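## Task

Get every pill into the compartment for Wednesday so that they stay there on their own, not only because the robot holds them; then release and pull the grippers away.

## Robot and tools

Robot: two arms, left_arm and right_arm, each ending in a parallel two-finger gripper. The fingers point along the gripper's own +z axis and close along its y axis. The reported end_effector_position is the point midway between the finger pads, roughly 1 cm behind the tips. Joint limits (rad, base to gripper): waist -2.618 to 3.054, shoulder 0.000 to 3.142, elbow 0.000 to 3.142, wrist pitch -1.571 to 1.571, wrist yaw -1.571 to 1.571, wrist roll -2.094 to 2.094. The elbows cannot quite straighten.

Scene frame: one frame shared by both arms, origin on the table surface midway between them, +z up, +x out across the table, left_arm on the +y side. The arm names do not tell you which side of a camera image something is on. Printed hand positions can be off, more so at long reach. Cameras: cam_left_wrist and cam_right_wrist, each 504x504, returned in that order.

The 14-number row: a single list covering both arms, each number in [-1, 1]. Order: dx, dy, dz, rx, ry, rz, opening for left_arm, then the same seven for right_arm. Always send all 14 even if one arm stays still. dx..rz are an offset (not a pose), expressed in that gripper's own axes, measured from the gripper pose shown in the most recent result that shows it; if no result in this scene has shown it yet, or for the second and later calls inside one reply, the offset counts from where the robot is when the action begins. Scale: 1.0 equals 0.6 m of translation or 180 degrees of rotation; rx, ry, rz form one rotation vector. Opening is absolute: +1 fully open (0.094 m), -1 closed. All zeros is not a pause: it pulls the arm back to the reference pose.

Tools:
- execute_actions {actions, pictures}. actions holds at most one item. Empty list: just report the state (with pictures). {"rows": [[14 numbers], ...], "steps": n}: n control steps of 1/30 s, at least 5, at most 15 (default 15); up to 15 rows, one applied per step, the last repeated if rows run out. Every row is measured from the same reference pose, not from the previous row. {"steps": n} alone is a wait of up to 300 steps counted from the last result, so your reply time eats into it. pictures: true forces images; otherwise images come only with an empty list. A refused call sends nothing.
- move {target, speed}: target is one 14-number row as above (offsets from the same reference). Each gripper follows a straight path toward its target, both paths finishing together, lasting 0.5 to 10 s (cut off at 10 s). speed is the path top speed in m/s, 0.002 to 0.5, default 0.25; rotation capped at twice that in rad/s. Openings are sent at the start. Paths ignore obstacles and the other arm; grippers lag, drift and may overshoot speed, especially near full reach. The result adds a move: line with the ending (done, off_target, moving, held, fault), limits that acted (paced = pose clipped; held = steps blocked, after which the arm can lunge fast), and each gripper's distance from its target. If only one arm is named, the other finished fine. Images included, no per-step readings.
- wait {seconds}: 0 to 10 s, nothing new sent.
- zoom_image {camera, region}: region [x0, y0, x1, y1] in pixels of that camera's latest image, origin top-left, at most 504 by 504.
Replying with no tool call ends everything.

Control behaviour: each step the commanded pose is clipped to within 70 mm and 16 degrees of the measured pose; damped IK then favours position over orientation. A far target needs several actions; after an action the arm only continues to its last clipped pose, so read the result and send the remainder. Arms tend to finish a centimetre or more low, and repeated zero offsets let them sag; to hold an arm steady, send the correcting offset in a reply's first call and zeros afterwards, raising the aim if it still sags.

Each action's result is taken 5 steps early; those last steps run during your next reply. Only a result with nothing pending shows a Hand target line per arm. A move starts its path once the robot is at rest, or after 3 s.

Result lines: state line left_arm: … | right_arm: … with position (m) and quat wxyz. grip_measured is the finger opening on the command scale (last Joint positions entry is metres); each gripper has a fixed error up to about 1 mm. To grasp, command roughly 0.03 below grip_measured (less for a lighter hold); pad force tops out near 50 to 62 N, lower on very thin parts. pose unreachable means the clearance check altered or blocked that arm; HELD marks steps not sent. Joint torques include offsets, scaling, friction and noise. MOTOR HOT appears from 75 °C; at 90 °C that arm halts for 10 s, and at 100 °C it goes limp and falls until cool; these show as OVER-TEMPERATURE FAULT. Avoid holding loads for long.

Avoid: knocking or placing anything off the table (fails the task), dropping pills, slamming or pressing hard (faster and deeper contact hurts more), and letting the arms collide or push on each other. Occasional external tugs or pushes on objects may happen. Finish by opening the grippers and moving away so pills rest unaided.

Each tool is called after "Call:" as name(argument=value, ...), one argument or row to a line, values as JSON.

## Session

Call:
execute_actions(
  actions=[],
)

Scene clock: 0.00 s of 5400.00 s.
left_arm: end_effector_position=(-0.0006, +0.5323, +0.1720) grip_measured=+1.000 end_effector_quat_wxyz=(-0.180, -0.273, +0.893, +0.310) | right_arm: end_effector_position=(+0.3199, +0.1794, +0.2267) grip_measured=+1.000 end_effector_quat_wxyz=(-0.542, +0.721, -0.433, +0.004)
Joint positions: left_arm=[ 0.695  1.298  1.065 -1.282 -0.731  0.312  0.094] | right_arm=[ 0.915  1.594  1.142  0.026 -0.04  -1.055  0.094]
Joint velocities: left_arm=[ 0.002 -0.012 -0.012 -0.066 -0.051 -0.081  0.   ] | right_arm=[ 0.027 -0.017  0.022  0.022 -0.037 -0.051  0.   ]
Joint torques (N m, as the arm reports them, + toward a larger angle): no reading
Motor temperatures (°C, as the motors report them): left_arm=[25 25 25 22 24 25] | right_arm=[22 22 24 24 24 24]
Hand target (left_arm): -0.000, +0.535, +0.179; -0.172, -0.279, +0.889, +0.321
Hand target (right_arm): +0.319, +0.178, +0.224; -0.535, +0.724, -0.436, +0.001

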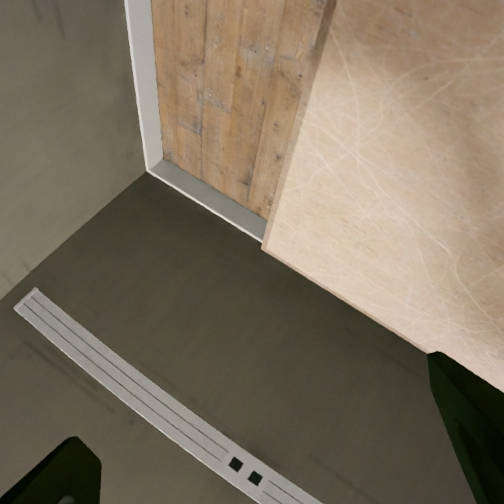

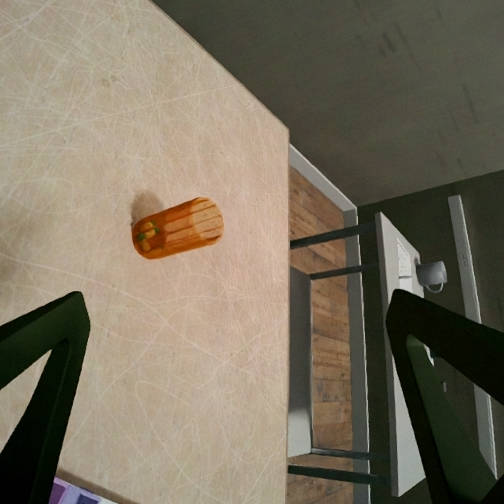

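Call:
move(
  target=[-0.052,-0.218,-0.6,0.205,-0.119,0.18,1,0.178,-0.067,-0.568,-0.003,0.43,0.572,1],
)

Scene clock: 5.87 s of 5400.00 s.
left_arm: end_effector_position=(+0.2480, +0.2997, +0.3440) grip_measured=+1.000 end_effector_quat_wxyz=(+0.266, +0.012, +0.964, +0.021) | right_arm: end_effector_position=(+0.2608, -0.1484, +0.3563) grip_measured=+1.000 end_effector_quat_wxyz=(+0.302, -0.025, +0.947, +0.110)
Joint positions: left_arm=[-0.186  1.43   1.968 -1.568 -0.033  0.036  0.094] | right_arm=[ 0.359  1.168  1.794 -1.544  0.03   0.361  0.094]
Joint velocities: left_arm=[ 0.032  0.007  0.002 -0.007  0.095 -0.066  0.   ] | right_arm=[-0.027  0.022  0.002 -0.037 -0.081  0.051  0.   ]
Joint torques (N m, as the arm reports them, + toward a larger angle): left_arm=[ 0.63 -3.07  7.31  0.88  0.08 -0.05] | right_arm=[-1.06 -1.92  2.83  1.83 -0.05  0.05]
Motor temperatures (°C, as the motors report them): left_arm=[25 25 25 22 24 25] | right_arm=[22 22 24 25 24 24]
Hand target (left_arm): +0.251, +0.301, +0.350; +0.275, +0.007, +0.961, +0.016
Hand target (right_arm): +0.255, -0.152, +0.349; +0.288, -0.017, +0.951, +0.109
Off the commanded pose (left_arm): 0.006 m, 31 deg; orientation clipped at the last step of the last action.
Off the commanded pose (right_arm): 0.013 m, 38 deg; orientation clipped at the last step of the last action.
joint sent to its limit (left arm) — the command would take joint 4 (wrist pitch) past its lower limit, so that joint was sent only as far as its limit.
joint sent to its limit (right arm) — the command would take joint 4 (wrist pitch) past its lower limit, so that joint was sent only as far as its limit.
Kept back: nothing.
move: off_target (left_arm, right_arm); limits=paced

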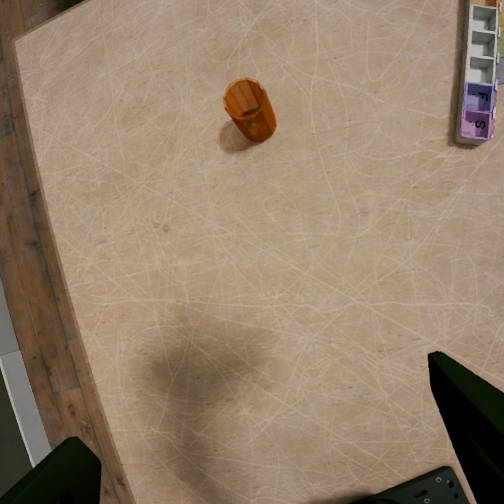

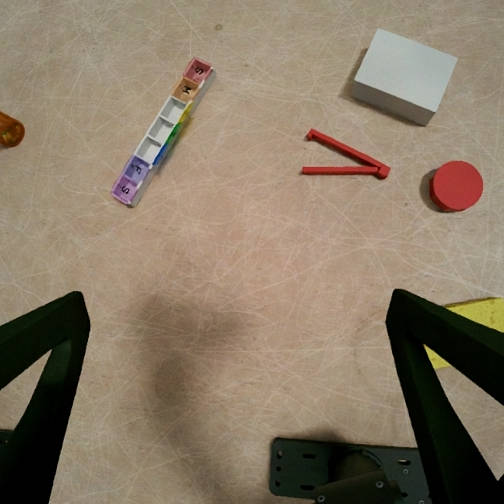

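Call:
move(
  target=[-0.135,0,0.263,0.013,0.172,-0.008,1,-0.058,0.105,0.29,0.071,0.195,0.016,1],
)

Scene clock: 8.23 s of 5400.00 s.
left_arm: end_effector_position=(+0.3955, +0.3002, +0.2354) grip_measured=+1.000 end_effector_quat_wxyz=(+0.141, +0.008, +0.990, +0.008) | right_arm: end_effector_position=(+0.3817, -0.0529, +0.2438) grip_measured=+1.000 end_effector_quat_wxyz=(+0.109, -0.001, +0.992, +0.056)
Joint positions: left_arm=[-0.177  2.085  2.366 -1.569 -0.011  0.029  0.094] | right_arm=[ 0.447  1.863  2.09  -1.552  0.01   0.509  0.094]
Joint velocities: left_arm=[-0.012 -0.007 -0.002  0.081 -0.022 -0.037  0.   ] | right_arm=[-0.012  0.007  0.007  0.022 -0.051 -0.007  0.   ]
Joint torques (N m, as the arm reports them, + toward a larger angle): left_arm=[  0.53 -10.9    7.87   0.54   0.09  -0.1 ] | right_arm=[ 0.62 -7.55  7.29  1.12 -0.04  0.06]
Motor temperatures (°C, as the motors report them): left_arm=[25 25 26 22 24 25] | right_arm=[22 22 25 25 24 24]
Hand target (left_arm): +0.398, +0.302, +0.247; +0.159, +0.002, +0.987, +0.004
Hand target (right_arm): +0.379, -0.048, +0.249; +0.111, -0.004, +0.992, +0.062
Off the commanded pose (left_arm): 0.015 m, 16 deg; orientation clipped at the last step of the last action.
Off the commanded pose (right_arm): 0.008 m, 14 deg.
joint sent to its limit (left arm) — the command would take joint 4 (wrist pitch) past its lower limit, so that joint was sent only as far as its limit.
joint sent to its limit (right arm) — the command would take joint 4 (wrist pitch) past its lower limit, so that joint was sent only as far as its limit.
Kept back: nothing.
move: off_target (left_arm, right_arm); limits=paced

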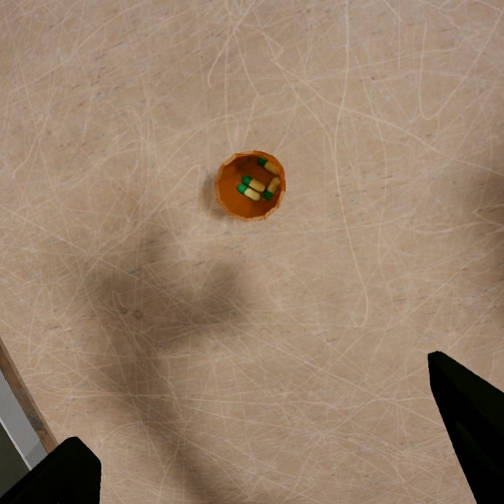

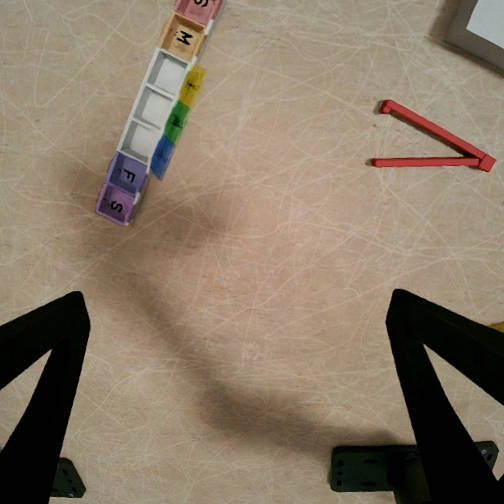

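Call:
move(
  target=[0.2,0,0.24,0,-0.3,0,1,0,0,0,0,0,0,1],
)

Scene clock: 11.57 s of 5400.00 s.
left_arm: end_effector_position=(+0.3222, +0.3017, +0.0668) grip_measured=+1.000 end_effector_quat_wxyz=(+0.572, +0.009, +0.820, +0.009) | right_arm: end_effector_position=(+0.3816, -0.0528, +0.2438) grip_measured=+1.000 end_effector_quat_wxyz=(+0.109, -0.001, +0.992, +0.056)
Joint positions: left_arm=[-0.148  1.601  0.213  1.036  0.034  0.039  0.094] | right_arm=[ 0.447  1.863  2.09  -1.552  0.009  0.51   0.094]
Joint velocities: left_arm=[-0.007  0.007 -0.022  0.125 -0.037  0.007  0.   ] | right_arm=[ 0.012 -0.002 -0.002  0.037 -0.051  0.051  0.   ]
Joint torques (N m, as the arm reports them, + toward a larger angle): left_arm=[ 0.61 -3.54  3.48  1.66  0.1  -0.04] | right_arm=[-0.16 -7.71  5.54  1.25  0.01 -0.01]
Motor temperatures (°C, as the motors report them): left_arm=[25 25 26 23 24 25] | right_arm=[22 23 25 25 24 24]
Hand target (left_arm): +0.321, +0.303, +0.066; +0.575, +0.008, +0.818, +0.007
Hand target (right_arm): +0.382, -0.053, +0.244; +0.109, -0.001, +0.992, +0.056
Off the commanded pose (left_arm): 0.005 m, 1 deg.
Off the commanded pose (right_arm): 0.000 m, 0 deg.
Kept back: nothing.
move: done

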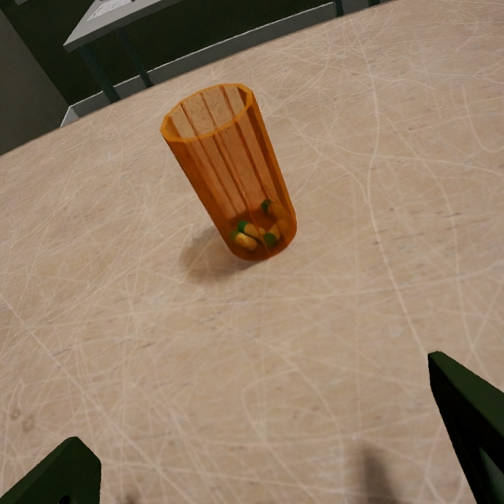

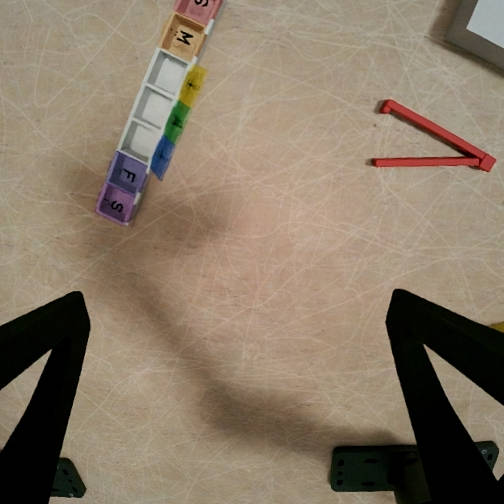

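Call:
move(
  target=[-0.013,-0.033,0.12,0,0,0,1,0,0,0,0,0,0,1],
  speed=0.1,
)

Scene clock: 12.87 s of 5400.00 s.
left_arm: end_effector_position=(+0.3819, +0.2832, +0.0384) grip_measured=+1.000 end_effector_quat_wxyz=(+0.556, +0.013, +0.831, +0.009) | right_arm: end_effector_position=(+0.3816, -0.0528, +0.2438) grip_measured=+1.000 end_effector_quat_wxyz=(+0.109, -0.001, +0.992, +0.056)
Joint positions: left_arm=[-0.227  1.896  0.451  1.052 -0.038  0.017  0.094] | right_arm=[ 0.447  1.863  2.09  -1.552  0.009  0.51   0.094]
Joint velocities: left_arm=[-0.007 -0.012 -0.012 -0.037  0.022 -0.051  0.   ] | right_arm=[ 0.007  0.002 -0.002 -0.007 -0.022  0.007  0.   ]
Joint torques (N m, as the arm reports them, + toward a larger angle): left_arm=[-0.52 -6.23  5.71  1.66 -0.14 -0.07] | right_arm=[-0.13 -7.72  5.5   1.25  0.01 -0.01]
Motor temperatures (°C, as the motors report them): left_arm=[25 25 26 23 24 25] | right_arm=[22 23 25 25 24 24]
Hand target (left_arm): +0.392, +0.281, +0.048; +0.572, +0.009, +0.820, +0.008
Hand target (right_arm): +0.382, -0.053, +0.244; +0.109, -0.001, +0.992, +0.056
Off the commanded pose (left_arm): 0.015 m, 2 deg.
Off the commanded pose (right_arm): 0.000 m, 0 deg.
Kept back: nothing.
move: off_target (left_arm)

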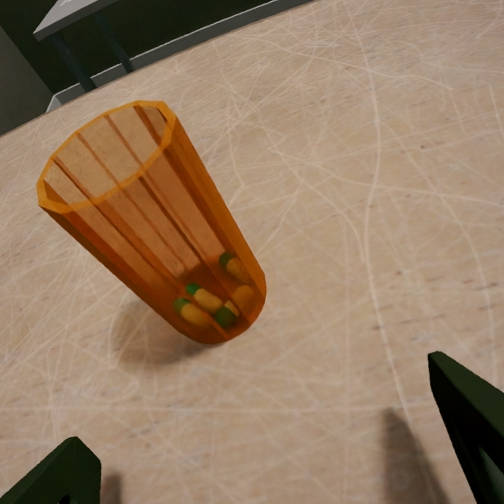

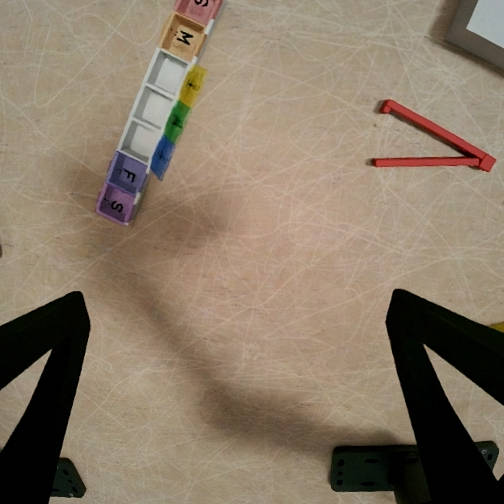

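Call:
move(
  target=[-0.06,0.025,0.065,0,-0.01,0,1,0,0,0,0,0,0,1],
  speed=0.08,
)

Scene clock: 14.27 s of 5400.00 s.
left_arm: end_effector_position=(+0.4241, +0.2955, +0.0528) grip_measured=+1.000 end_effector_quat_wxyz=(+0.563, +0.012, +0.826, +0.010) | right_arm: end_effector_position=(+0.3816, -0.0528, +0.2438) grip_measured=+1.000 end_effector_quat_wxyz=(+0.109, -0.001, +0.992, +0.056)
Joint positions: left_arm=[-0.182  1.936  0.625  0.937  0.002  0.034  0.094] | right_arm=[ 0.447  1.863  2.09  -1.552  0.009  0.51   0.094]
Joint velocities: left_arm=[ 0.012 -0.007 -0.002  0.022  0.037  0.037  0.   ] | right_arm=[ 0.012 -0.017  0.002 -0.051  0.051  0.037  0.   ]
Joint torques (N m, as the arm reports them, + toward a larger angle): left_arm=[ 0.44 -7.27  6.39  1.46  0.09 -0.01] | right_arm=[-0.1  -7.67  5.52  1.25  0.02 -0.01]
Motor temperatures (°C, as the motors report them): left_arm=[25 25 26 24 24 25] | right_arm=[22 23 25 25 24 24]
Hand target (left_arm): +0.432, +0.297, +0.057; +0.569, +0.013, +0.822, +0.009
Hand target (right_arm): +0.382, -0.053, +0.244; +0.109, -0.001, +0.992, +0.056
Off the commanded pose (left_arm): 0.009 m, 1 deg.
Off the commanded pose (right_arm): 0.000 m, 0 deg.
Kept back: nothing.
move: done

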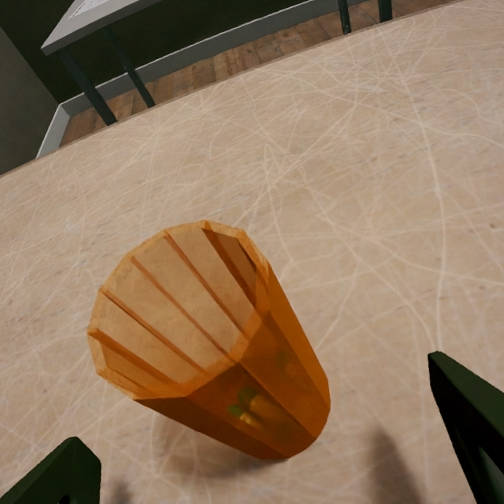

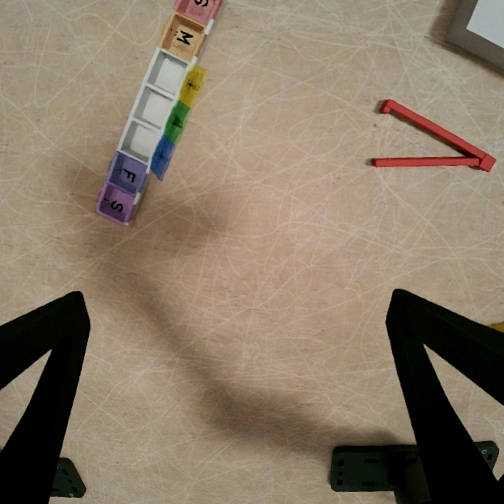

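Advance along the finger axis and a bit left.

Call:
move(
  target=[-0.01,0.015,0.05,0,0,0,1,0,0,0,0,0,0,1],
  speed=0.06,
)

Scene clock: 15.33 s of 5400.00 s.
left_arm: end_effector_position=(+0.4459, +0.3025, +0.0417) grip_measured=+1.000 end_effector_quat_wxyz=(+0.555, +0.011, +0.831, +0.011) | right_arm: end_effector_position=(+0.3816, -0.0528, +0.2438) grip_measured=+1.000 end_effector_quat_wxyz=(+0.109, -0.001, +0.992, +0.056)
Joint positions: left_arm=[-0.163  2.02   0.724  0.904  0.016  0.04   0.094] | right_arm=[ 0.447  1.863  2.09  -1.552  0.009  0.51   0.094]
Joint velocities: left_arm=[-0.017 -0.012  0.007 -0.037 -0.007  0.037  0.   ] | right_arm=[-0.002  0.002 -0.002 -0.037  0.007  0.037  0.   ]
Joint torques (N m, as the arm reports them, + toward a larger angle): left_arm=[ 0.44 -8.23  6.52  1.44  0.06 -0.03] | right_arm=[-0.12 -7.65  5.51  1.25  0.01 -0.01]
Motor temperatures (°C, as the motors report them): left_arm=[25 25 26 24 24 25] | right_arm=[22 23 25 25 24 24]
Hand target (left_arm): +0.454, +0.305, +0.047; +0.563, +0.012, +0.826, +0.011
Hand target (right_arm): +0.382, -0.053, +0.244; +0.109, -0.001, +0.992, +0.056
Off the commanded pose (left_arm): 0.011 m, 1 deg.
Off the commanded pose (right_arm): 0.000 m, 0 deg.
Kept back: nothing.
move: off_target (left_arm)

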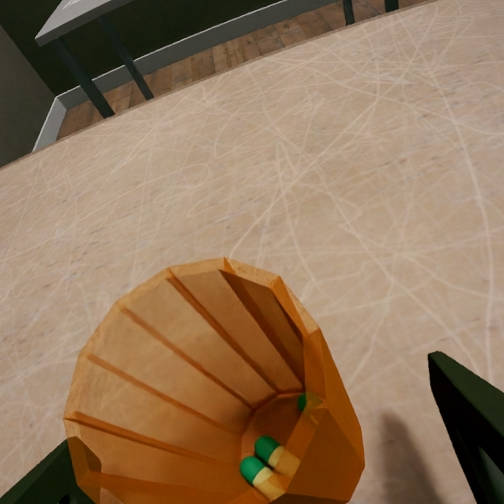

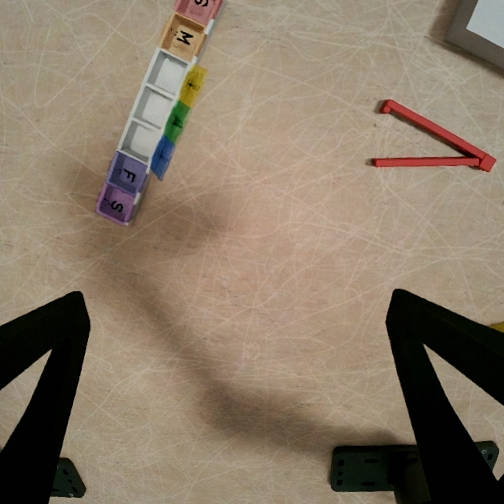

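Call:
move(
  target=[-0.012,0,0.015,0,0,0,-0.35,0,0,0,0,0,0,1],
  speed=0.03,
)

Scene clock: 16.27 s of 5400.00 s.
left_arm: end_effector_position=(+0.4488, +0.3025, +0.0409) grip_measured=-0.142 end_effector_quat_wxyz=(+0.550, +0.011, +0.835, +0.011) | right_arm: end_effector_position=(+0.3816, -0.0528, +0.2438) grip_measured=+1.000 end_effector_quat_wxyz=(+0.109, -0.001, +0.992, +0.056)
Joint positions: left_arm=[-0.163  2.02   0.743  0.87   0.017  0.04   0.04 ] | right_arm=[ 0.447  1.863  2.09  -1.552  0.009  0.51   0.094]
Joint velocities: left_arm=[-0.027  0.002  0.012 -0.095  0.022 -0.037 -0.001] | right_arm=[ 0.007  0.012 -0.012 -0.081 -0.007 -0.007  0.   ]
Joint torques (N m, as the arm reports them, + toward a larger angle): left_arm=[-0.02 -7.81  6.76  1.47 -0.01 -0.05] | right_arm=[-0.13 -7.64  5.54  1.25  0.02  0.  ]
Motor temperatures (°C, as the motors report them): left_arm=[25 26 26 24 24 25] | right_arm=[22 23 25 25 24 24]
Hand target (left_arm): +0.457, +0.302, +0.045; +0.556, +0.011, +0.831, +0.011
Hand target (right_arm): +0.382, -0.053, +0.244; +0.109, -0.001, +0.992, +0.056
Off the commanded pose (left_arm): 0.009 m, 1 deg.
Off the commanded pose (right_arm): 0.000 m, 0 deg.
Kept back: nothing.
move: done

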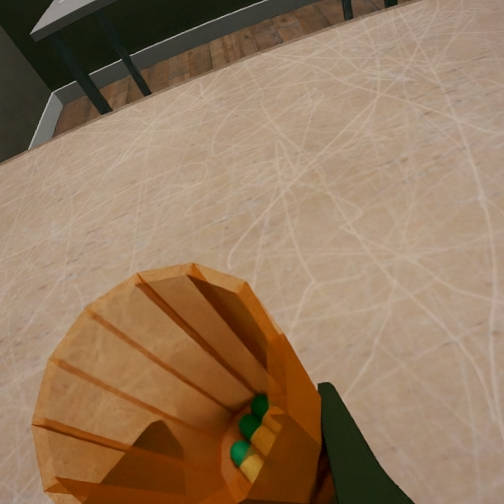

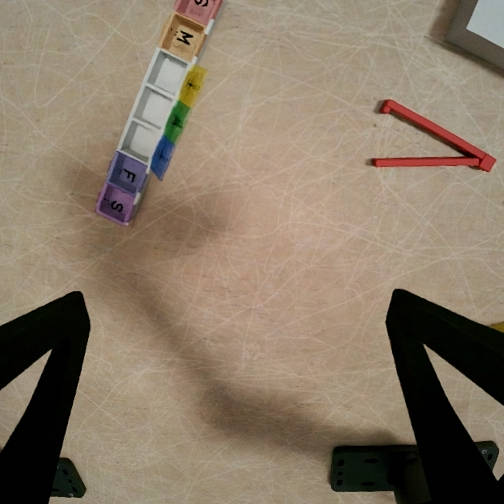

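Call:
move(
  target=[-0.11,-0.217,-0.083,-0.092,-0.085,0.215,-0.19,0,0,0,0,0,0,1],
  speed=0.1,
)

Scene clock: 20.93 s of 5400.00 s.
left_arm: end_effector_position=(+0.4204, +0.1740, +0.1086) grip_measured=-0.142 end_effector_quat_wxyz=(+0.598, +0.221, +0.707, +0.307) | right_arm: end_effector_position=(+0.3816, -0.0528, +0.2438) grip_measured=+1.000 end_effector_quat_wxyz=(+0.109, -0.001, +0.992, +0.056)
Joint positions: left_arm=[-0.667  2.02   0.703  1.196 -0.647  0.705  0.04 ] | right_arm=[ 0.447  1.863  2.09  -1.552  0.009  0.51   0.094]
Joint velocities: left_arm=[-0.007  0.002 -0.007  0.022 -0.037  0.037  0.001] | right_arm=[ 0.012 -0.002 -0.022  0.022 -0.037 -0.051  0.   ]
Joint torques (N m, as the arm reports them, + toward a larger angle): left_arm=[-0.37 -7.25  6.79  1.65 -0.17 -0.03] | right_arm=[-0.12 -7.68  5.49  1.25  0.01 -0.01]
Motor temperatures (°C, as the motors report them): left_arm=[25 26 26 25 24 25] | right_arm=[22 23 25 25 24 24]
Hand target (left_arm): +0.427, +0.169, +0.118; +0.614, +0.207, +0.697, +0.306
Hand target (right_arm): +0.382, -0.053, +0.244; +0.109, -0.001, +0.992, +0.056
Off the commanded pose (left_arm): 0.012 m, 3 deg.
Off the commanded pose (right_arm): 0.000 m, 0 deg.
Kept back: nothing.
move: off_target (left_arm)

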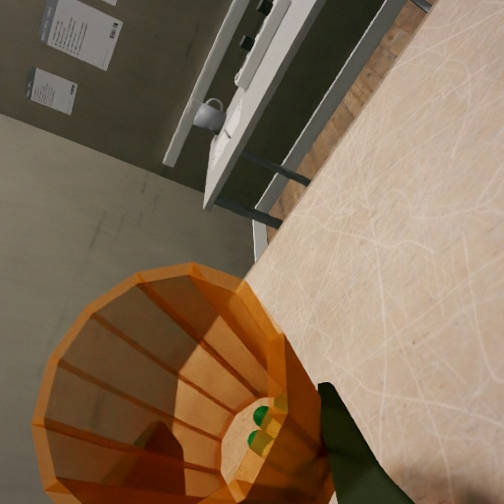

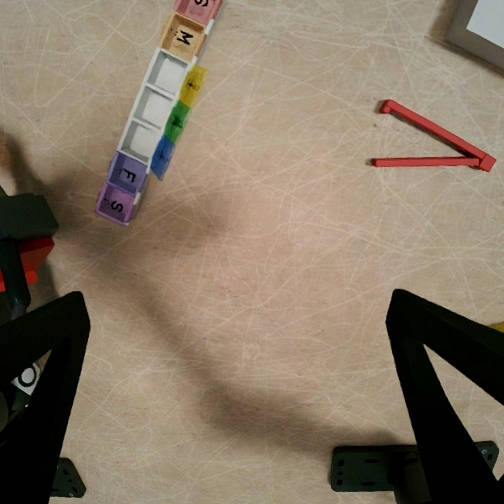

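Call:
move(
  target=[-0.057,-0.075,0.053,0.038,-0.048,0.154,-0.19,0,0,0,0,0,0,1],
  speed=0.08,
)

Scene clock: 25.33 s of 5400.00 s.
left_arm: end_effector_position=(+0.4521, +0.1253, +0.0903) grip_measured=-0.142 end_effector_quat_wxyz=(+0.534, +0.449, +0.607, +0.382) | right_arm: end_effector_position=(+0.3816, -0.0528, +0.2438) grip_measured=+1.000 end_effector_quat_wxyz=(+0.109, -0.001, +0.992, +0.056)
Joint positions: left_arm=[-0.667  2.127  0.852  1.119 -0.458  1.188  0.04 ] | right_arm=[ 0.447  1.863  2.09  -1.552  0.009  0.51   0.094]
Joint velocities: left_arm=[-0.022  0.007 -0.002 -0.051 -0.022 -0.066 -0.001] | right_arm=[ 0.002 -0.002  0.012  0.007  0.066 -0.022  0.   ]
Joint torques (N m, as the arm reports them, + toward a larger angle): left_arm=[ 0.58 -9.3   6.83  1.48  0.01 -0.06] | right_arm=[-0.15 -7.64  5.52  1.25  0.01  0.01]
Motor temperatures (°C, as the motors report them): left_arm=[25 26 26 25 24 25] | right_arm=[22 24 25 26 24 24]
Hand target (left_arm): +0.460, +0.124, +0.099; +0.544, +0.441, +0.603, +0.382
Hand target (right_arm): +0.382, -0.053, +0.244; +0.109, -0.001, +0.992, +0.056
Off the commanded pose (left_arm): 0.012 m, 1 deg.
Off the commanded pose (right_arm): 0.000 m, 0 deg.
Kept back: nothing.
move: off_target (left_arm)

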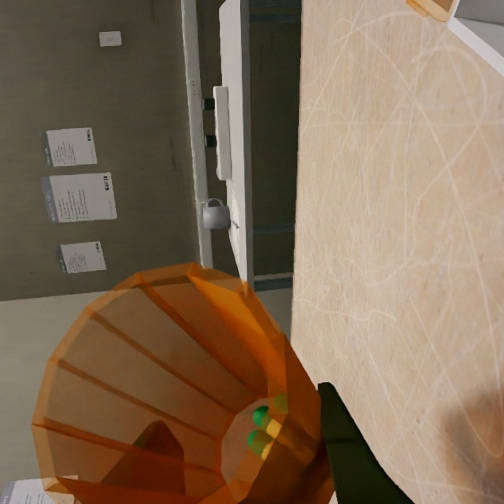

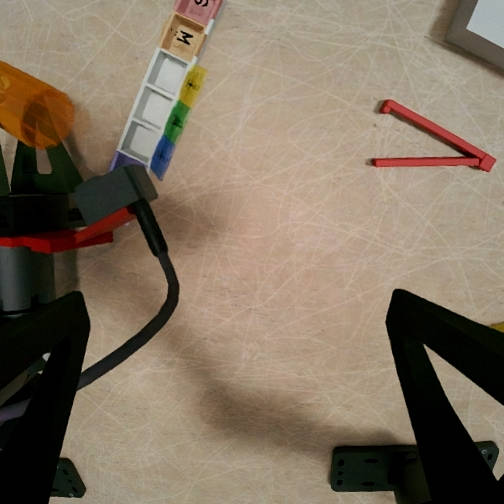

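Call:
move(
  target=[-0.043,-0.029,0.037,-0.019,0,0.052,-0.19,0,0,0,0,0,0,1],
  speed=0.04,
)

Scene clock: 28.03 s of 5400.00 s.
left_arm: end_effector_position=(+0.4658, +0.1011, +0.0647) grip_measured=-0.142 end_effector_quat_wxyz=(+0.496, +0.497, +0.563, +0.436) | right_arm: end_effector_position=(+0.3816, -0.0528, +0.2438) grip_measured=+1.000 end_effector_quat_wxyz=(+0.109, -0.001, +0.992, +0.056)
Joint positions: left_arm=[-0.713  2.278  0.969  1.161 -0.518  1.371  0.04 ] | right_arm=[ 0.447  1.863  2.09  -1.552  0.009  0.51   0.094]
Joint velocities: left_arm=[-0.012  0.002 -0.012 -0.022 -0.051  0.022  0.   ] | right_arm=[-0.007 -0.012 -0.012  0.095 -0.007 -0.037  0.   ]
Joint torques (N m, as the arm reports them, + toward a larger angle): left_arm=[ -0.54 -10.24   6.71   1.67  -0.18  -0.05] | right_arm=[-0.09 -7.65  5.53  1.26  0.01  0.  ]
Motor temperatures (°C, as the motors report them): left_arm=[25 26 26 26 24 25] | right_arm=[22 24 25 26 24 24]
Hand target (left_arm): +0.471, +0.095, +0.078; +0.514, +0.481, +0.557, +0.441
Hand target (right_arm): +0.382, -0.053, +0.244; +0.109, -0.001, +0.992, +0.056
Off the commanded pose (left_arm): 0.017 m, 3 deg.
Off the commanded pose (right_arm): 0.000 m, 0 deg.
Kept back: nothing.
move: off_target (left_arm)

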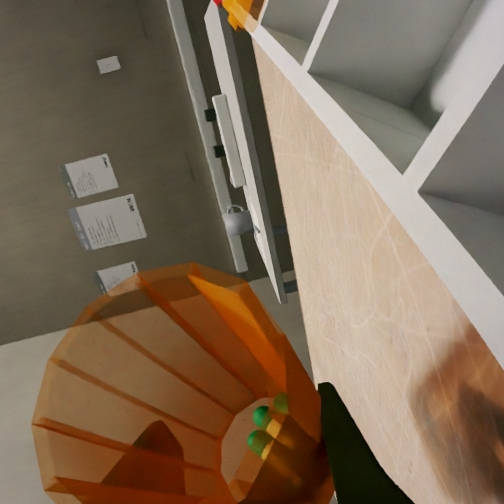

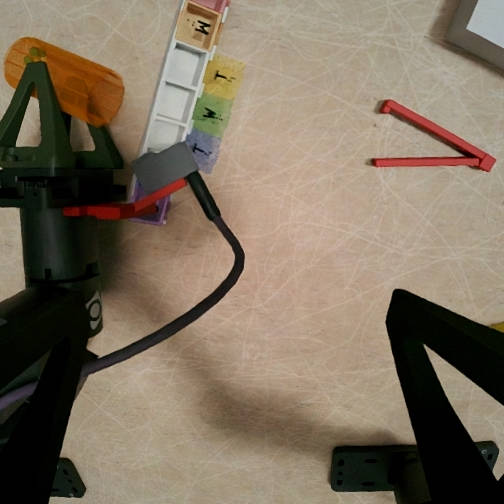

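Call:
move(
  target=[0.0,0.05,0.01,0.18,0,0.077,-0.19,0,0,0,0,0,0,1],
  speed=0.06,
)

Scene clock: 33.90 s of 5400.00 s.
left_arm: end_effector_position=(+0.4669, +0.1063, +0.0698) grip_measured=-0.143 end_effector_quat_wxyz=(+0.261, +0.692, +0.597, +0.311) | right_arm: end_effector_position=(+0.3816, -0.0528, +0.2438) grip_measured=+1.000 end_effector_quat_wxyz=(+0.109, -0.001, +0.992, +0.056)
Joint positions: left_arm=[-0.653  2.067  1.37  -0.097 -0.349  1.397  0.04 ] | right_arm=[ 0.447  1.863  2.09  -1.552  0.009  0.51   0.094]
Joint velocities: left_arm=[-0.012  0.002  0.007  0.11   0.095 -0.022  0.   ] | right_arm=[-0.002 -0.012 -0.012  0.007  0.022  0.022  0.   ]
Joint torques (N m, as the arm reports them, + toward a larger angle): left_arm=[  0.6  -13.27   8.7    1.13  -0.11  -0.03] | right_arm=[-0.14 -7.66  5.51  1.24  0.02  0.  ]
Motor temperatures (°C, as the motors report them): left_arm=[25 27 26 26 24 25] | right_arm=[22 24 25 26 24 24]
Hand target (left_arm): +0.476, +0.105, +0.094; +0.283, +0.681, +0.596, +0.318
Hand target (right_arm): +0.382, -0.053, +0.244; +0.109, -0.001, +0.992, +0.056
Off the commanded pose (left_arm): 0.025 m, 3 deg.
Off the commanded pose (right_arm): 0.000 m, 0 deg.
Kept back: nothing.
move: off_target (left_arm)

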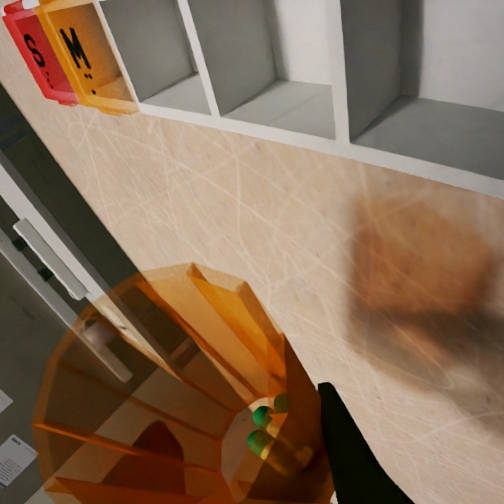

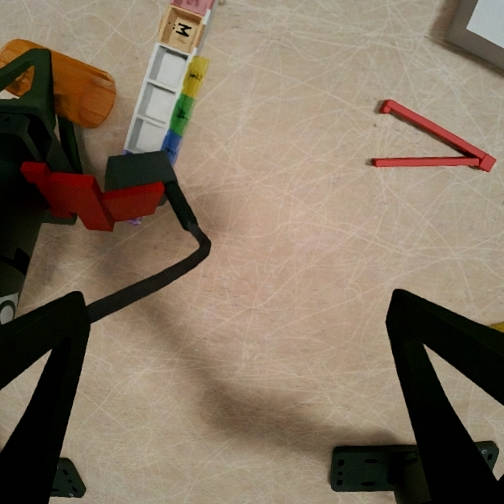

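Call:
move(
  target=[-0.044,0.045,-0.008,-0.01,0,0,-0.19,0,0,0,0,0,0,1],
  speed=0.03,
)

Scene clock: 35.67 s of 5400.00 s.
left_arm: end_effector_position=(+0.4730, +0.0816, +0.0792) grip_measured=-0.143 end_effector_quat_wxyz=(+0.262, +0.695, +0.590, +0.315) | right_arm: end_effector_position=(+0.3816, -0.0528, +0.2438) grip_measured=+1.000 end_effector_quat_wxyz=(+0.109, -0.001, +0.992, +0.056)
Joint positions: left_arm=[-0.697  2.109  1.472 -0.16  -0.38   1.381  0.04 ] | right_arm=[ 0.447  1.863  2.09  -1.552  0.009  0.51   0.094]
Joint velocities: left_arm=[ 0.007 -0.012  0.012 -0.007 -0.081 -0.066 -0.   ] | right_arm=[-0.002 -0.012  0.002 -0.037 -0.081  0.037  0.   ]
Joint torques (N m, as the arm reports them, + toward a larger angle): left_arm=[ -0.37 -11.21   8.94   1.09  -0.29  -0.09] | right_arm=[-0.09 -7.69  5.5   1.25  0.02 -0.01]
Motor temperatures (°C, as the motors report them): left_arm=[25 28 27 26 24 25] | right_arm=[22 24 25 26 24 24]
Hand target (left_arm): +0.478, +0.076, +0.090; +0.272, +0.688, +0.592, +0.320
Hand target (right_arm): +0.382, -0.053, +0.244; +0.109, -0.001, +0.992, +0.056
Off the commanded pose (left_arm): 0.013 m, 2 deg.
Off the commanded pose (right_arm): 0.000 m, 0 deg.
Kept back: nothing.
move: off_target (left_arm)

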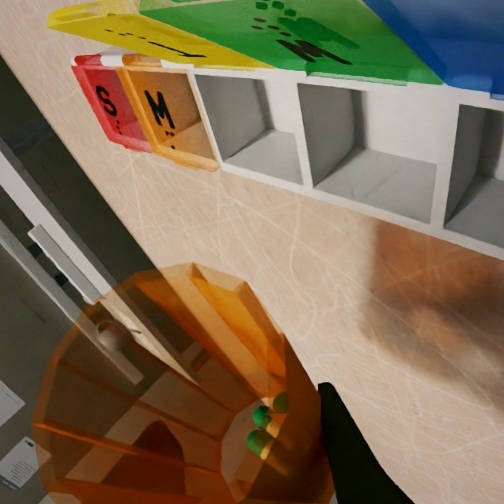

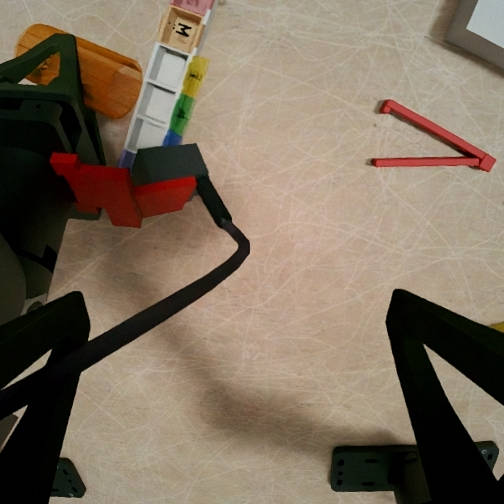

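Call:
move(
  target=[-0.025,0.004,0,-0.025,0.045,0.045,-0.19,0,0,0,0,0,0,1],
  speed=0.03,
)

Call:
zoom_image(
  camera="cam_right_wrist",
  region=[0,0,250,200],
)

Scene clock: 39.70 s of 5400.00 s.
left_arm: end_effector_position=(+0.4711, +0.0776, +0.0717) grip_measured=-0.143 end_effector_quat_wxyz=(+0.210, +0.705, +0.551, +0.395) | right_arm: end_effector_position=(+0.3811, -0.0560, +0.2434) grip_measured=+1.000 end_effector_quat_wxyz=(+0.109, -0.000, +0.993, +0.048)
Joint positions: left_arm=[-0.761  2.16   1.472 -0.108 -0.574  1.482  0.04 ] | right_arm=[ 0.447  1.863  2.09  -1.56   0.024  0.51   0.094]
Joint velocities: left_arm=[-0.002 -0.012 -0.002  0.051  0.066  0.037 -0.001] | right_arm=[ 0.007  0.012  0.017  0.051 -0.066  0.037  0.   ]
Joint torques (N m, as the arm reports them, + toward a larger angle): left_arm=[ -1.44 -11.69   7.26   1.29  -0.4   -0.02] | right_arm=[-0.1  -7.67  5.56  1.33 -0.12 -0.01]
Motor temperatures (°C, as the motors report them): left_arm=[25 28 27 26 24 25] | right_arm=[22 24 25 26 24 24]
Hand target (left_arm): +0.472, +0.066, +0.079; +0.224, +0.700, +0.545, +0.403
Hand target (right_arm): +0.382, -0.053, +0.244; +0.109, -0.001, +0.992, +0.056
Off the commanded pose (left_arm): 0.014 m, 2 deg.
Off the commanded pose (right_arm): 0.003 m, 1 deg.
Kept back: nothing.
move: off_target (left_arm)

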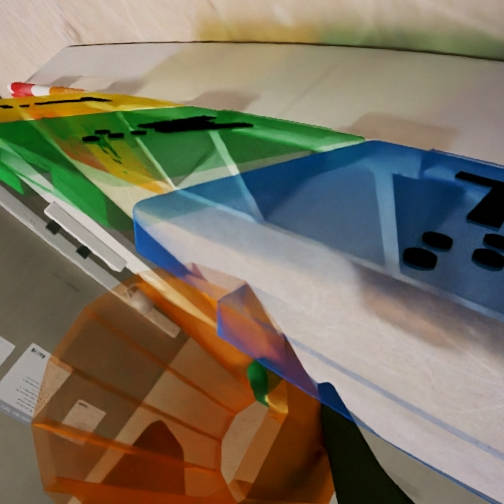

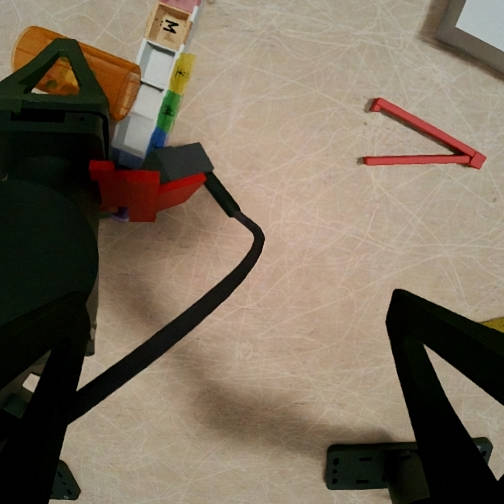

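Region (0, 0, 250, 200) of cam_right_wrist's 504x504 image, scaled by 2.016, with more detail than that image has; it fills the top 403 rows of this view, and the rest is white.

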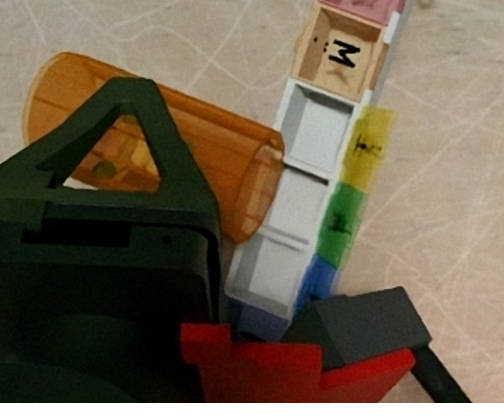

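Call:
move(
  target=[-0.008,0.014,-0.01,-0.012,0.02,0.02,-0.19,-0.05,-0.05,-0.01,0,0,0,-0.5],
  speed=0.03,
)

Call:
zoom_image(
  camera="cam_right_wrist",
  region=[0,0,250,250],
)

Scene clock: 41.80 s of 5400.00 s.
left_arm: end_effector_position=(+0.4661, +0.0750, +0.0697) grip_measured=-0.142 end_effector_quat_wxyz=(+0.182, +0.714, +0.528, +0.423) | right_arm: end_effector_position=(+0.4047, -0.0866, +0.2508) grip_measured=-0.497 end_effector_quat_wxyz=(+0.123, -0.000, +0.991, +0.051)
Joint positions: left_arm=[-0.79   2.175  1.472 -0.106 -0.649  1.535  0.04 ] | right_arm=[ 0.34   1.879  2.136 -1.56   0.004  0.404  0.024]
Joint velocities: left_arm=[ 0.017  0.002  0.017 -0.022 -0.007 -0.007 -0.001] | right_arm=[ 0.007  0.007 -0.007  0.022  0.037 -0.022  0.001]
Joint torques (N m, as the arm reports them, + toward a larger angle): left_arm=[ -0.53 -11.92   7.53   1.21  -0.5   -0.01] | right_arm=[-0.87 -6.75  7.25  1.27 -0.06 -0.09]
Motor temperatures (°C, as the motors report them): left_arm=[25 28 27 26 24 25] | right_arm=[22 24 25 26 24 24]
Hand target (left_arm): +0.471, +0.070, +0.080; +0.193, +0.705, +0.527, +0.433
Hand target (right_arm): +0.409, -0.087, +0.252; +0.125, -0.000, +0.991, +0.055
Off the commanded pose (left_arm): 0.012 m, 2 deg.
Off the commanded pose (right_arm): 0.005 m, 2 deg.
joint sent to its limit (right arm) — the command would take joint 4 (wrist pitch) past its lower limit, so that joint was sent only as far as its limit.
Kept back: nothing.
move: off_target (left_arm)

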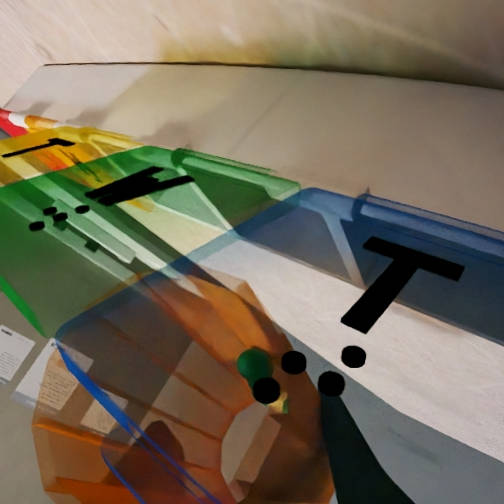

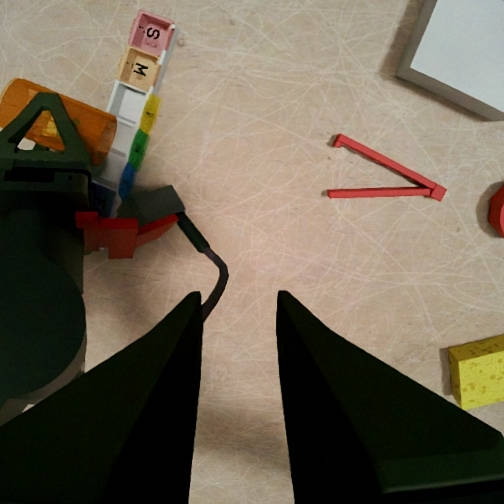

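Region (0, 0, 250, 250) of cam_right_wrist's 504x504 image, scaled by 2.016, with more detail than that image has.

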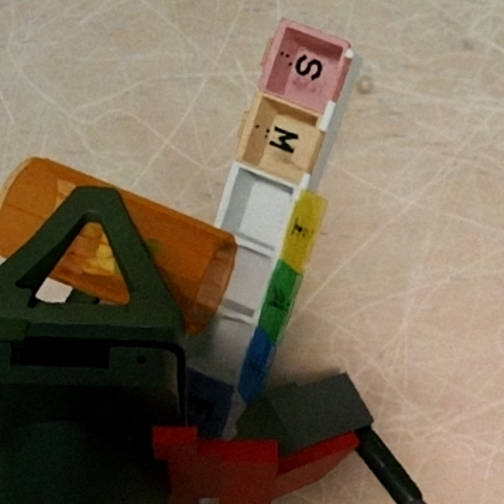

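Call:
move(
  target=[0.007,0.028,-0.01,-0.025,0.045,0.045,-0.19,0,0,0,0,0,0,-0.5],
  speed=0.02,
)

Call:
zoom_image(
  camera="cam_right_wrist",
  region=[0,0,250,250],
)

Scene clock: 47.60 s of 5400.00 s.
left_arm: end_effector_position=(+0.4704, +0.0751, +0.0875) grip_measured=-0.142 end_effector_quat_wxyz=(+0.140, +0.715, +0.472, +0.497) | right_arm: end_effector_position=(+0.4046, -0.0865, +0.2508) grip_measured=-0.497 end_effector_quat_wxyz=(+0.123, -0.001, +0.991, +0.051)
Joint positions: left_arm=[-0.822  2.189  1.472 -0.016 -0.797  1.711  0.04 ] | right_arm=[ 0.34   1.879  2.136 -1.56   0.004  0.403  0.024]
Joint velocities: left_arm=[-0.022 -0.007  0.007 -0.022 -0.037 -0.022  0.   ] | right_arm=[ 0.022 -0.012 -0.007 -0.051 -0.066 -0.051 -0.   ]
Joint torques (N m, as the arm reports them, + toward a larger angle): left_arm=[ -0.63 -10.87   6.69   1.27  -0.55  -0.02] | right_arm=[-0.15 -7.79  5.46  1.31  0.03  0.01]
Motor temperatures (°C, as the motors report them): left_arm=[25 28 27 26 24 25] | right_arm=[22 24 25 26 24 24]
Hand target (left_arm): +0.471, +0.071, +0.087; +0.141, +0.710, +0.471, +0.504
Hand target (right_arm): +0.405, -0.087, +0.251; +0.124, -0.000, +0.991, +0.050
Off the commanded pose (left_arm): 0.004 m, 1 deg.
Off the commanded pose (right_arm): 0.000 m, 0 deg.
Kept back: nothing.
move: done

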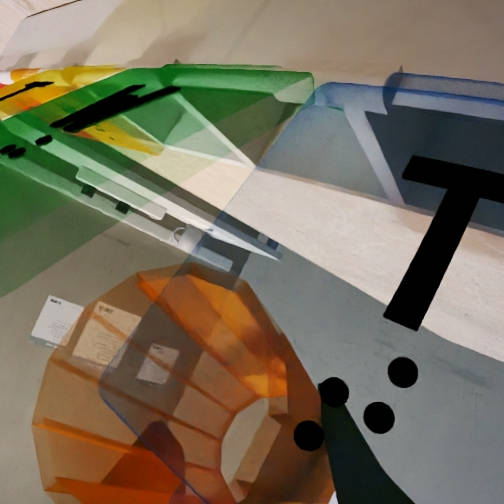

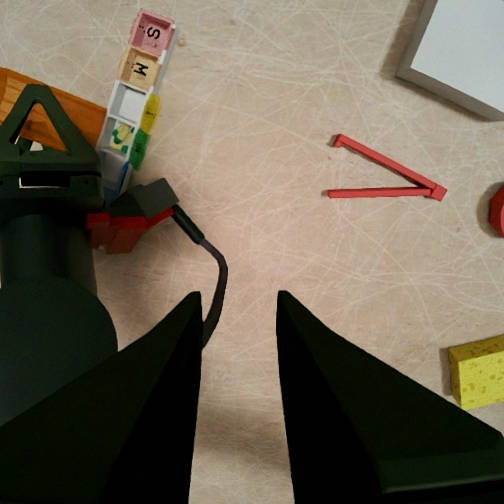

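Region (0, 0, 250, 250) of cam_right_wrist's 504x504 image, scaled by 2.016, with more detail than that image has.

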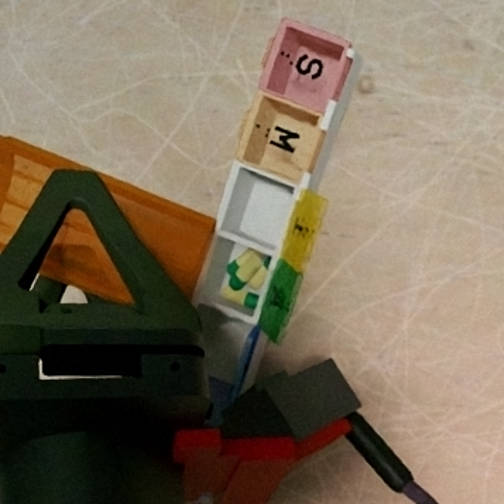

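Call:
move(
  target=[0.065,0.075,-0.052,0.05,-0.11,-0.11,-0.19,0,0,0,0,0,0,-0.5],
  speed=0.06,
)

Scene clock: 52.43 s of 5400.00 s.
left_arm: end_effector_position=(+0.4657, +0.0765, +0.1227) grip_measured=-0.143 end_effector_quat_wxyz=(+0.216, +0.722, +0.588, +0.293) | right_arm: end_effector_position=(+0.4046, -0.0865, +0.2508) grip_measured=-0.497 end_effector_quat_wxyz=(+0.123, -0.001, +0.991, +0.051)
Joint positions: left_arm=[-0.71   2.101  1.713 -0.522 -0.373  1.383  0.04 ] | right_arm=[ 0.34   1.879  2.136 -1.56   0.004  0.403  0.024]
Joint velocities: left_arm=[-0.017 -0.012  0.002 -0.007 -0.051 -0.007 -0.   ] | right_arm=[ 0.002 -0.017 -0.007 -0.037  0.007  0.022 -0.   ]
Joint torques (N m, as the arm reports them, + toward a larger angle): left_arm=[  0.63 -15.04   9.07   0.94  -0.11  -0.09] | right_arm=[-0.12 -7.75  5.47  1.3   0.   -0.01]
Motor temperatures (°C, as the motors report them): left_arm=[25 29 27 26 24 25] | right_arm=[22 25 25 26 24 24]
Hand target (left_arm): +0.471, +0.076, +0.155; +0.246, +0.707, +0.592, +0.299
Hand target (right_arm): +0.405, -0.086, +0.251; +0.123, -0.001, +0.991, +0.051
Off the commanded pose (left_arm): 0.032 m, 4 deg.
Off the commanded pose (right_arm): 0.000 m, 0 deg.
Kept back: nothing.
move: off_target (left_arm)

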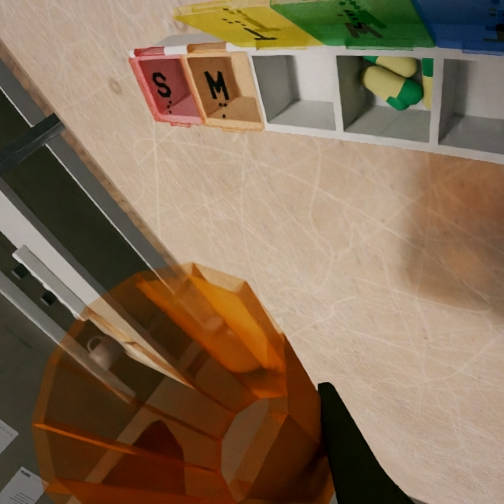

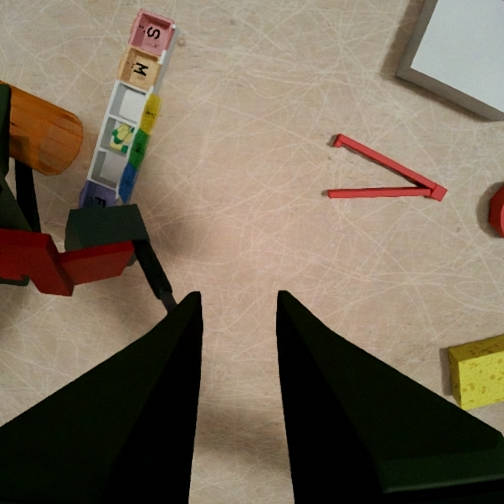

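Call:
move(
  target=[0.307,-0.151,0.038,-0.112,-0.105,-0.562,-0.19,0,0,0,0,0,0,-0.5],
  speed=0.2,
)

Scene clock: 57.87 s of 5400.00 s.
left_arm: end_effector_position=(+0.4404, +0.2763, +0.0763) grip_measured=-0.143 end_effector_quat_wxyz=(+0.543, +0.003, +0.840, +0.006) | right_arm: end_effector_position=(+0.4046, -0.0865, +0.2508) grip_measured=-0.497 end_effector_quat_wxyz=(+0.123, -0.001, +0.991, +0.051)
Joint positions: left_arm=[-0.244  1.858  0.744  0.69  -0.058 -0.011  0.04 ] | right_arm=[ 0.34   1.879  2.136 -1.56   0.004  0.403  0.024]
Joint velocities: left_arm=[ 0.007 -0.002  0.002 -0.007 -0.022 -0.007 -0.001] | right_arm=[-0.007 -0.002 -0.017 -0.066  0.007 -0.007 -0.001]
Joint torques (N m, as the arm reports them, + toward a larger angle): left_arm=[ 0.49 -7.57  4.84  1.63  0.06 -0.09] | right_arm=[-0.13 -7.74  5.45  1.3   0.02  0.01]
Motor temperatures (°C, as the motors report them): left_arm=[25 29 27 26 24 25] | right_arm=[22 25 25 26 24 24]
Hand target (left_arm): +0.441, +0.278, +0.077; +0.549, -0.001, +0.836, +0.002
Hand target (right_arm): +0.405, -0.086, +0.251; +0.123, -0.001, +0.991, +0.051
Off the commanded pose (left_arm): 0.001 m, 1 deg.
Off the commanded pose (right_arm): 0.000 m, 0 deg.
Kept back: nothing.
move: done

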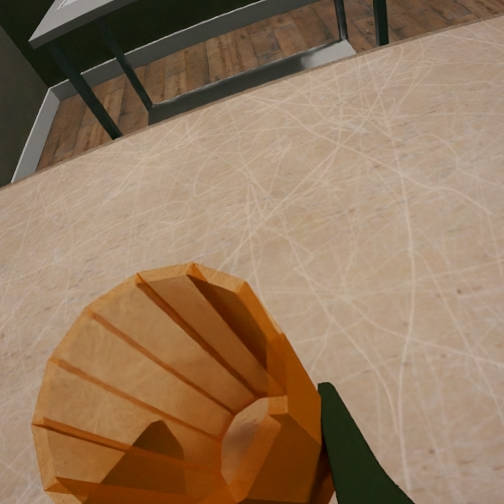

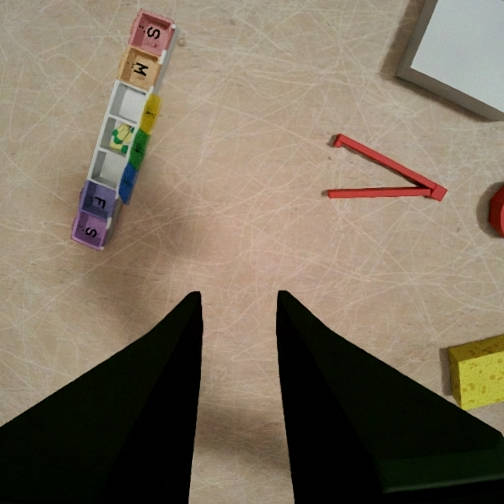

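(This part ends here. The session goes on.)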